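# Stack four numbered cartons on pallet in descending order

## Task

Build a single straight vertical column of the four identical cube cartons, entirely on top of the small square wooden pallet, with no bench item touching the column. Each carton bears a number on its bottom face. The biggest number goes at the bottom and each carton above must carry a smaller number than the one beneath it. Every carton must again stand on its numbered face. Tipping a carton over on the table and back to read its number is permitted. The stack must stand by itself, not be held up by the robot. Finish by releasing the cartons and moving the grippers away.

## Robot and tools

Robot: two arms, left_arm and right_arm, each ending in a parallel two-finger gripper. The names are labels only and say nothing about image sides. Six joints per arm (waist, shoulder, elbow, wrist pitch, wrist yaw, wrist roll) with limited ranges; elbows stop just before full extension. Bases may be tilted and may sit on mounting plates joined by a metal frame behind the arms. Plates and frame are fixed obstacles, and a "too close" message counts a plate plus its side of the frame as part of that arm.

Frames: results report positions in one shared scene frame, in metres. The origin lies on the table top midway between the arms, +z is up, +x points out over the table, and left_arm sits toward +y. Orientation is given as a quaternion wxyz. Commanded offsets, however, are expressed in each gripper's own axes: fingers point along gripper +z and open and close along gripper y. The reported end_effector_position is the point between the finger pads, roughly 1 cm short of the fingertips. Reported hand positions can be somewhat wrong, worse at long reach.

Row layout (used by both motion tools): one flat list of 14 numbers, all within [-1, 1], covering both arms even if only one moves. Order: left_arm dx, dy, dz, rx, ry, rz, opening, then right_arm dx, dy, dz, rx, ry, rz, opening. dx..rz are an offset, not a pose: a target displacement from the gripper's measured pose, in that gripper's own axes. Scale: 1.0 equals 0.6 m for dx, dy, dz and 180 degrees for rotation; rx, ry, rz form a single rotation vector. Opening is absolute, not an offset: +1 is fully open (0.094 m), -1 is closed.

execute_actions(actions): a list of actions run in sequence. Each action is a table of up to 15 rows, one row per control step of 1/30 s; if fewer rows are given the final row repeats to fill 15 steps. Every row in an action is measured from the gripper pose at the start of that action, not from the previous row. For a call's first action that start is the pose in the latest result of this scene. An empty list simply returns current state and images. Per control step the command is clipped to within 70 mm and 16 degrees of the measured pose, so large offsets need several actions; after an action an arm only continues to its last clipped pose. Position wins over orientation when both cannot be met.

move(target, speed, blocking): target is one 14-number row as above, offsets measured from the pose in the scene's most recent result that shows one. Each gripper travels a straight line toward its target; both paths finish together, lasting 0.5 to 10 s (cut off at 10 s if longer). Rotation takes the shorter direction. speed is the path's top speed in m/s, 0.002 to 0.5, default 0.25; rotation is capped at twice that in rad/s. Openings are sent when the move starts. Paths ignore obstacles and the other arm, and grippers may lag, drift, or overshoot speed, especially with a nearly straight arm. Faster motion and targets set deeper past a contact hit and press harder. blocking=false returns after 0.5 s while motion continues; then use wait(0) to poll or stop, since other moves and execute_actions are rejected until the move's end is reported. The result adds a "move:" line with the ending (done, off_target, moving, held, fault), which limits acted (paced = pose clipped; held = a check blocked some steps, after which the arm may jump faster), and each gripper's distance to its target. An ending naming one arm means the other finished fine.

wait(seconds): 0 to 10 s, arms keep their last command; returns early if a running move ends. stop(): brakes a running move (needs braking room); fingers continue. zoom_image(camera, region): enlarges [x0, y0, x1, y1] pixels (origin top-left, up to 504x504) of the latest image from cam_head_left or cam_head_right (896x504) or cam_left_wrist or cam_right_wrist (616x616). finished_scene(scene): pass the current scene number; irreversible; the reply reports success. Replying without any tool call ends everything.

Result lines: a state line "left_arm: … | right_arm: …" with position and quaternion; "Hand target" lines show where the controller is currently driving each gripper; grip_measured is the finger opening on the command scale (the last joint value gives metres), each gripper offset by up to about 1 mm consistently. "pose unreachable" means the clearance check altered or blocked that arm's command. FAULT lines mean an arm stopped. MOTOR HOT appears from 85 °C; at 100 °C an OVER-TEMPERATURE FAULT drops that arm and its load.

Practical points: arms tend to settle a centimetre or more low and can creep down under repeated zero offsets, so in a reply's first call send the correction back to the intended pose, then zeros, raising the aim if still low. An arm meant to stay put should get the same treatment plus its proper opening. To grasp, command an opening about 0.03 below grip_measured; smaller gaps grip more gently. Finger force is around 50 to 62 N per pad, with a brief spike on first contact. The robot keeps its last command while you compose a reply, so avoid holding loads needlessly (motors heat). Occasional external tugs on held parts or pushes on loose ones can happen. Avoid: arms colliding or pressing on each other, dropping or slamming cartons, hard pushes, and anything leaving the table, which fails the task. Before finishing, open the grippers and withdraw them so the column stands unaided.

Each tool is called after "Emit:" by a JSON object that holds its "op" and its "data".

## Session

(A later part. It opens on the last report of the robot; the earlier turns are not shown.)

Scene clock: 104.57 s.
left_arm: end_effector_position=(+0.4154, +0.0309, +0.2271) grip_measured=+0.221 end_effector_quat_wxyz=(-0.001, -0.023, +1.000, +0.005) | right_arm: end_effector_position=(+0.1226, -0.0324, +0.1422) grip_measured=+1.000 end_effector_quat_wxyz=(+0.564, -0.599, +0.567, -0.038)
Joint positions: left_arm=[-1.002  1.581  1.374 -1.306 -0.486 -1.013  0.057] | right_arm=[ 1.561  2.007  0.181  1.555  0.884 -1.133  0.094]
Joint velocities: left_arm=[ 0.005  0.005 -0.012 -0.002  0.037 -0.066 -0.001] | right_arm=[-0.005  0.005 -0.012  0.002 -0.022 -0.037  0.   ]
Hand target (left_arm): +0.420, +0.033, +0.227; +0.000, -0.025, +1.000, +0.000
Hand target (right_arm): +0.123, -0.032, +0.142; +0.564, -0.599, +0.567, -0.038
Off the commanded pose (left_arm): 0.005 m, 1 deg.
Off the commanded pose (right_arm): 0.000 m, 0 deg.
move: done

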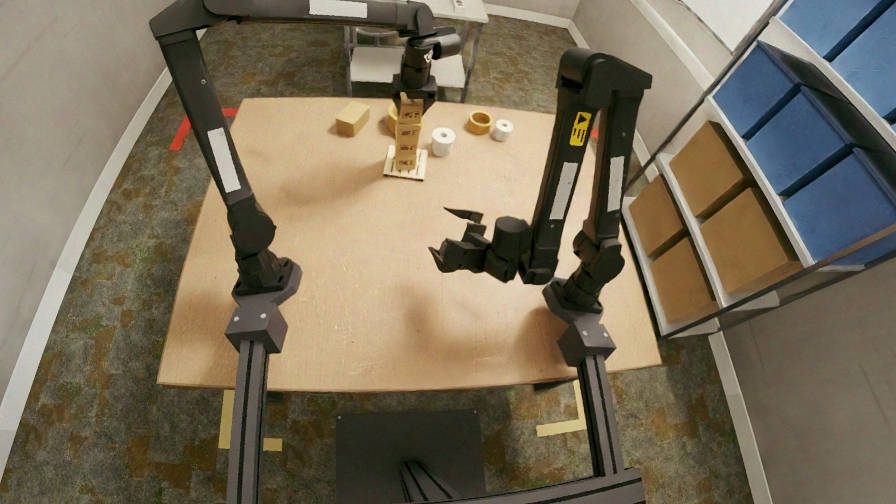

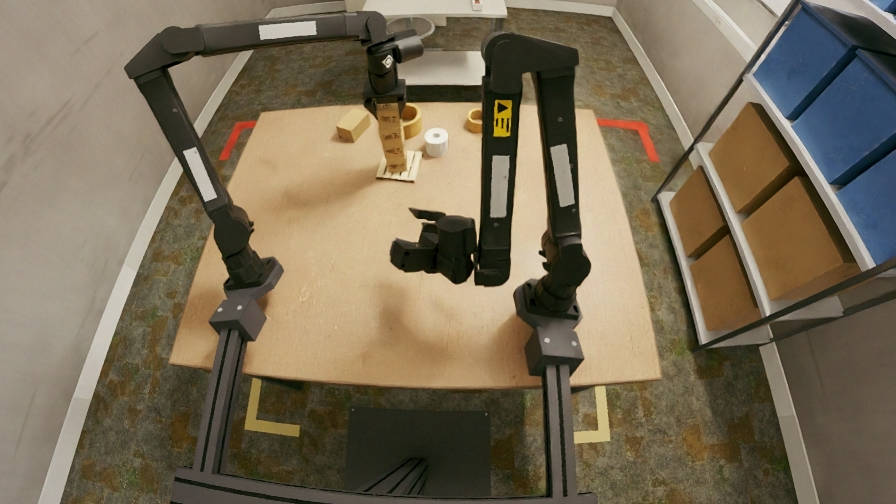

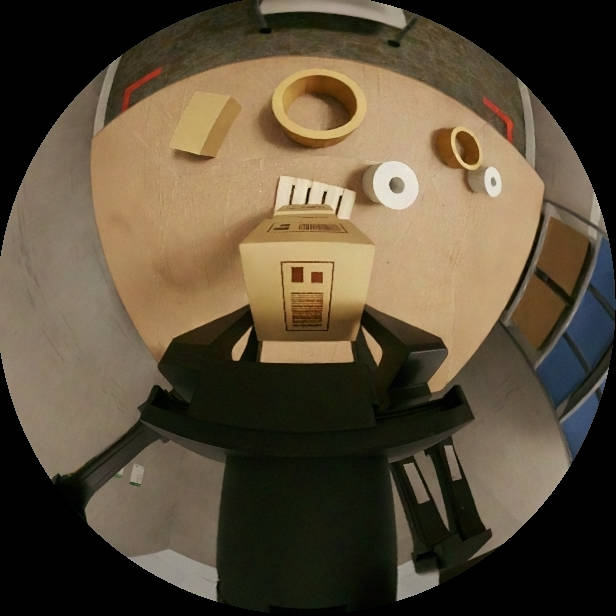

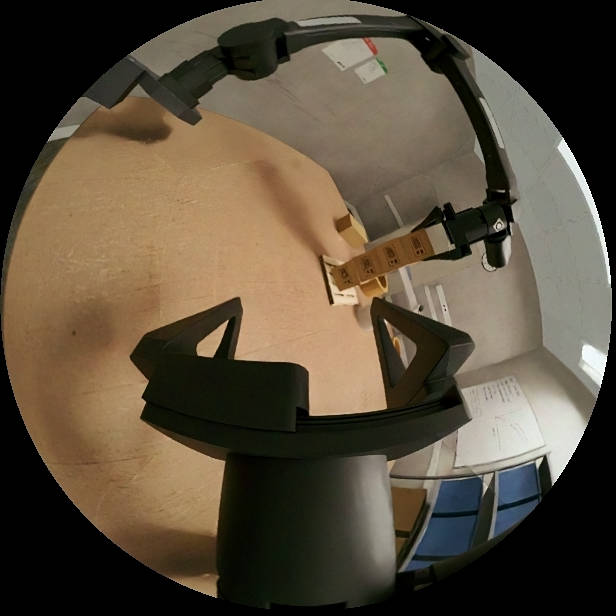

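Good.

Emit:
{"op": "execute_actions", "data": {"actions": [[[0,0,0.012,0,0,0,0.18,0,0,0,0,0,0,1]],[[0,0,0,0,0,0,0.4,0,0,0,0,0,0,1]],[[0,0,0,0,0,0,1,0,0,0,0,0,0,1]]]}}

Emit:
{"op": "move", "data": {"target": [-0.015,-0.01,-0.13,0,0,0,1,0,0,0,0,0,0,1], "speed": 0.1}}

Emit:
{"op": "move", "data": {"target": [0.2,0.25,-0.03,0,0,0,1,0,0,0,0,0,0,1]}}

Scene clock: 106.30 s.
left_arm: end_effector_position=(+0.4144, +0.0308, +0.2254) grip_measured=+1.000 end_effector_quat_wxyz=(-0.001, -0.023, +1.000, +0.005) | right_arm: end_effector_position=(+0.1226, -0.0324, +0.1422) grip_measured=+1.000 end_effector_quat_wxyz=(+0.564, -0.599, +0.567, -0.038)
Joint positions: left_arm=[-1.002  1.58   1.368 -1.3   -0.486 -1.012  0.094] | right_arm=[ 1.561  2.007  0.181  1.555  0.884 -1.133  0.094]
Joint velocities: left_arm=[-0.005 -0.015  0.002  0.012  0.007  0.022  0.   ] | right_arm=[-0.015 -0.005 -0.012 -0.007 -0.022 -0.037  0.   ]
Hand target (left_arm): +0.414, +0.031, +0.225; -0.001, -0.023, +1.000, +0.005
Hand target (right_arm): +0.123, -0.032, +0.142; +0.564, -0.599, +0.567, -0.038
Off the commanded pose (left_arm): 0.000 m, 0 deg.
Off the commanded pose (right_arm): 0.000 m, 0 deg.

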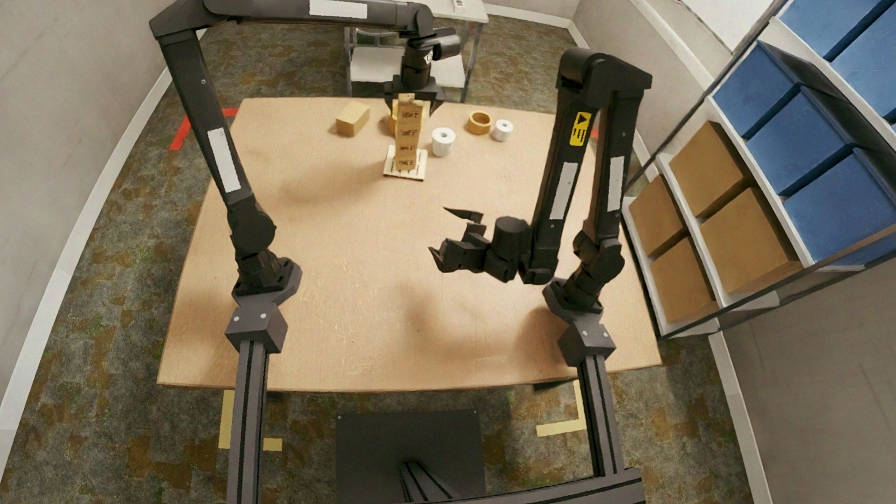

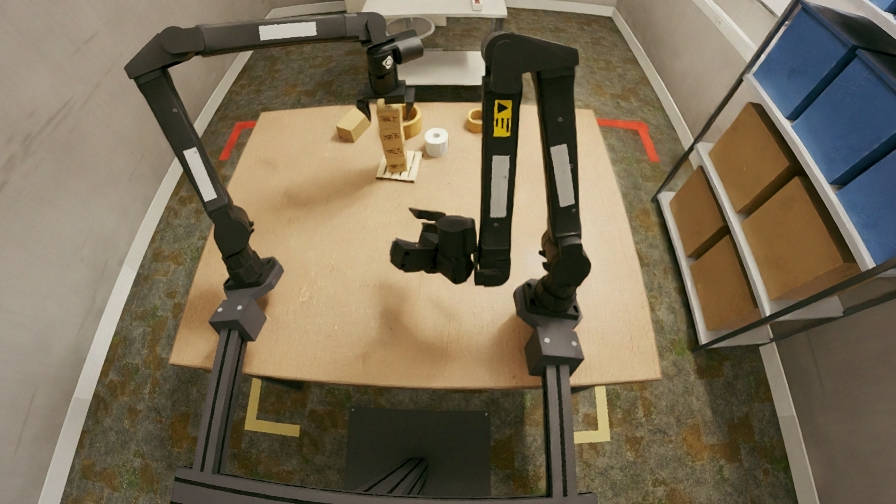

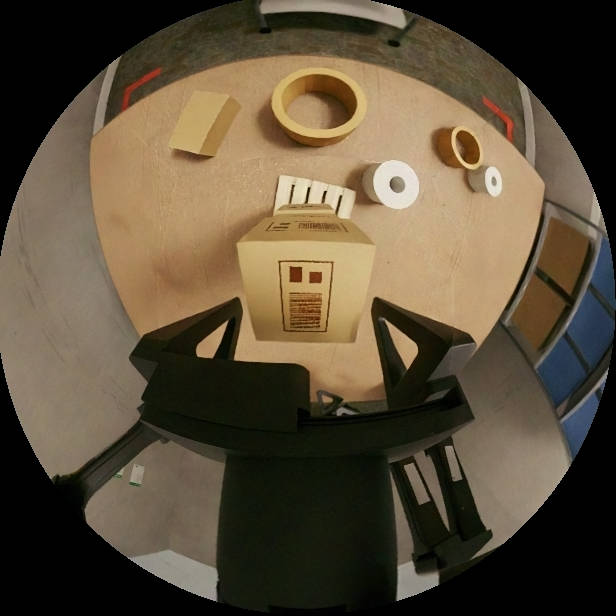

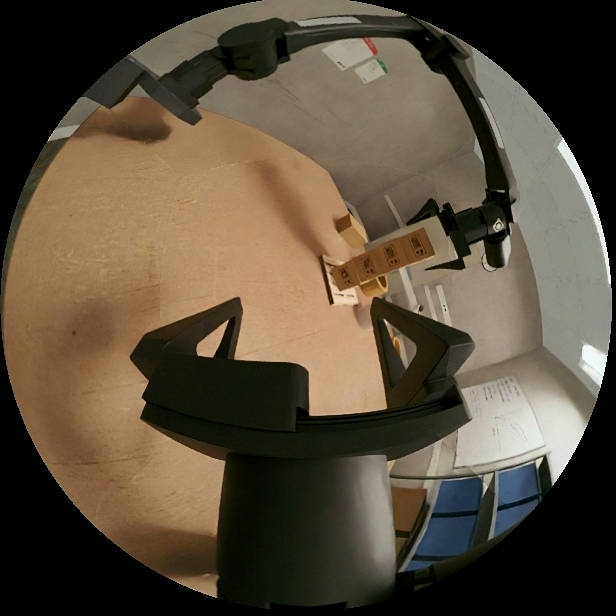

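Scene clock: 107.43 s.
left_arm: end_effector_position=(+0.4168, +0.0305, +0.2890) grip_measured=+1.000 end_effector_quat_wxyz=(-0.009, -0.014, +1.000, +0.016) | right_arm: end_effector_position=(+0.1226, -0.0324, +0.1422) grip_measured=+1.000 end_effector_quat_wxyz=(+0.564, -0.599, +0.567, -0.038)
Joint positions: left_arm=[-1.061  1.58   1.52  -1.514 -0.486 -1.075  0.094] | right_arm=[ 1.561  2.007  0.181  1.555  0.884 -1.133  0.094]
Joint velocities: left_arm=[-0.015 -0.005 -0.002 -0.007  0.022 -0.022  0.   ] | right_arm=[ 0.005  0.005 -0.012 -0.002 -0.051 -0.022  0.   ]
Hand target (left_arm): +0.424, +0.025, +0.303; -0.001, -0.023, +1.000, +0.004
Hand target (right_arm): +0.123, -0.032, +0.142; +0.564, -0.599, +0.567, -0.038
Off the commanded pose (left_arm): 0.017 m, 2 deg.
Off the commanded pose (right_arm): 0.000 m, 0 deg.
move: off_target (left_arm)

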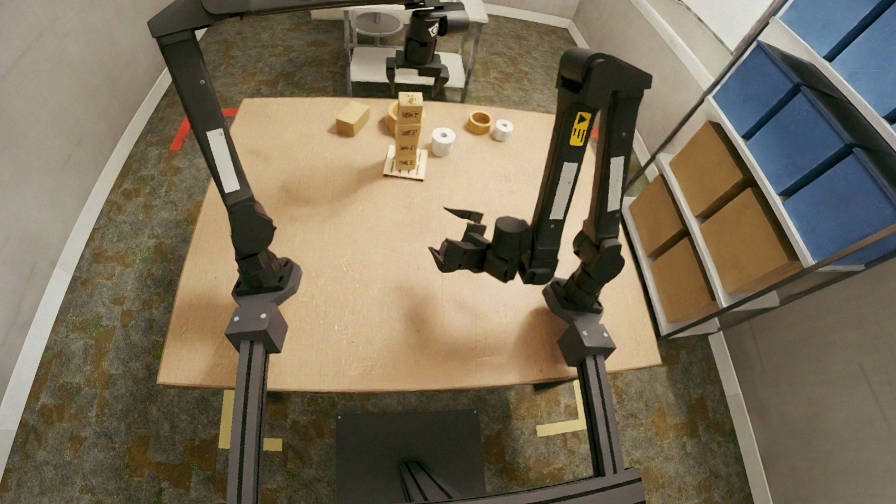

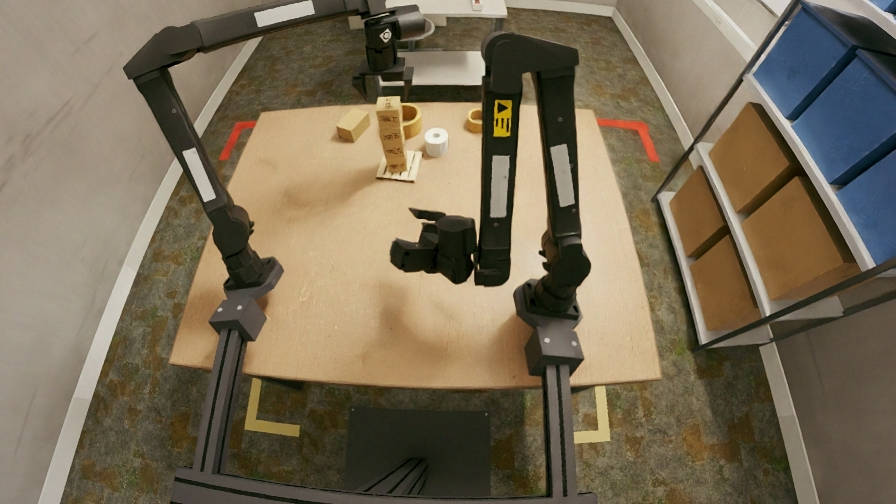

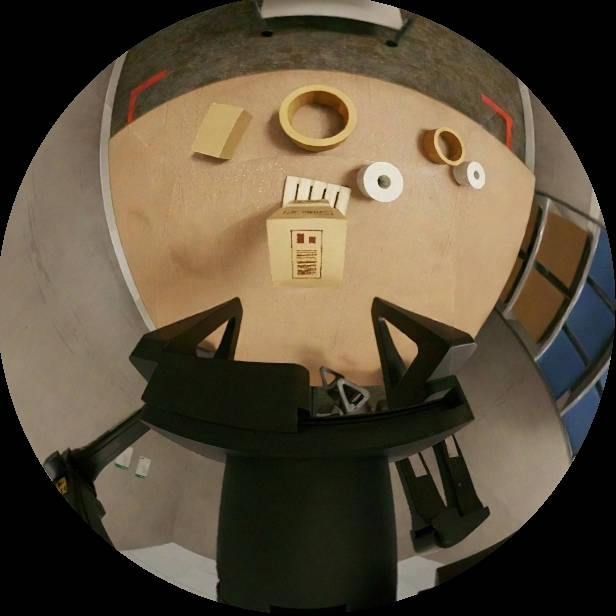

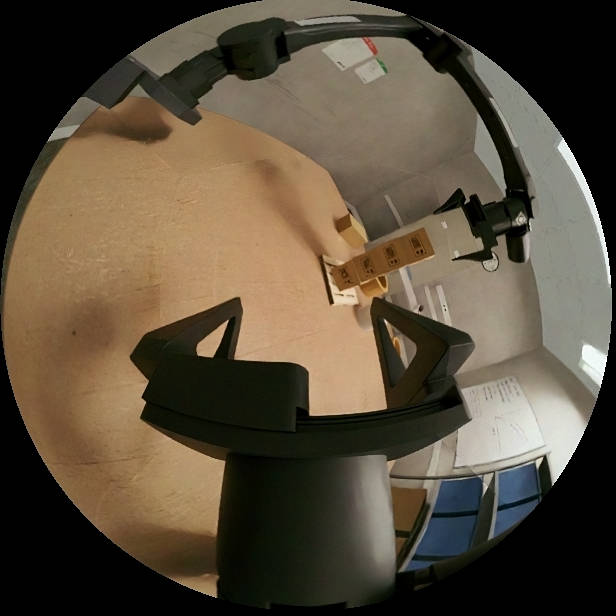

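Scene clock: 108.70 s.
left_arm: end_effector_position=(+0.2944, +0.1770, +0.3112) grip_measured=+1.000 end_effector_quat_wxyz=(-0.007, -0.011, +1.000, +0.016) | right_arm: end_effector_position=(+0.1226, -0.0324, +0.1422) grip_measured=+1.000 end_effector_quat_wxyz=(+0.564, -0.599, +0.567, -0.038)
Joint positions: left_arm=[-1.188  1.102  1.063 -1.601 -0.485 -1.211  0.094] | right_arm=[ 1.561  2.007  0.181  1.555  0.884 -1.133  0.094]
Joint velocities: left_arm=[-0.005 -0.005  0.007 -0.012  0.007 -0.066  0.   ] | right_arm=[ 0.005 -0.015  0.002 -0.002 -0.022 -0.022  0.   ]
Hand target (left_arm): +0.293, +0.176, +0.313; -0.008, -0.014, +1.000, +0.016
Hand target (right_arm): +0.123, -0.032, +0.142; +0.564, -0.599, +0.567, -0.038
Off the commanded pose (left_arm): 0.003 m, 0 deg.
Off the commanded pose (right_arm): 0.000 m, 0 deg.
move: done

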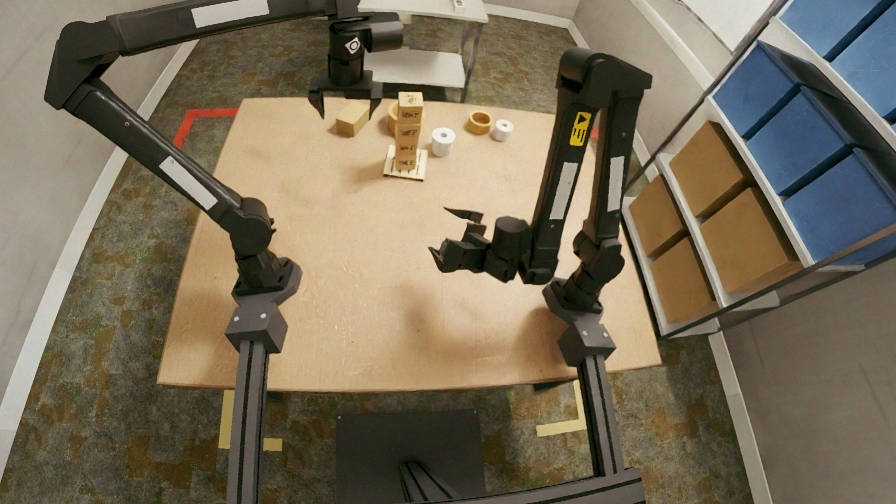

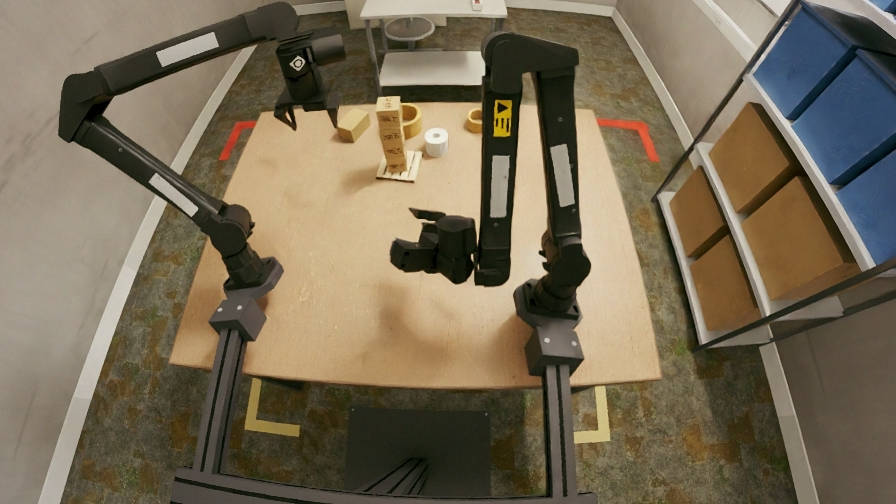

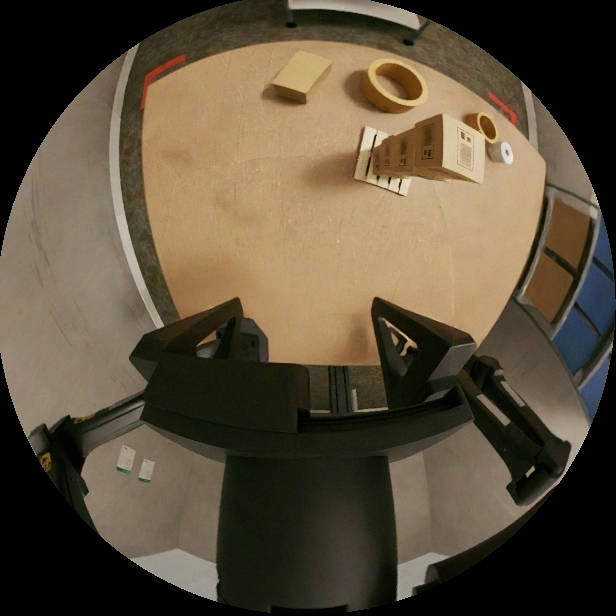

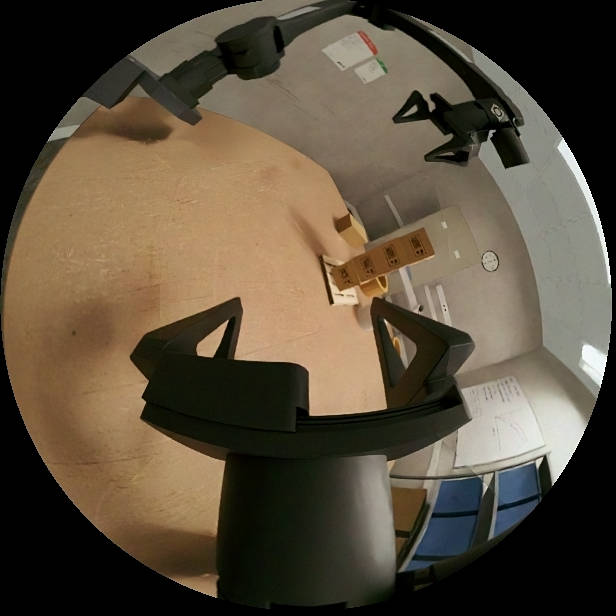

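Emit:
{"op": "finished_scene", "data": {"scene": 2}}

The scene is finished: the task was done.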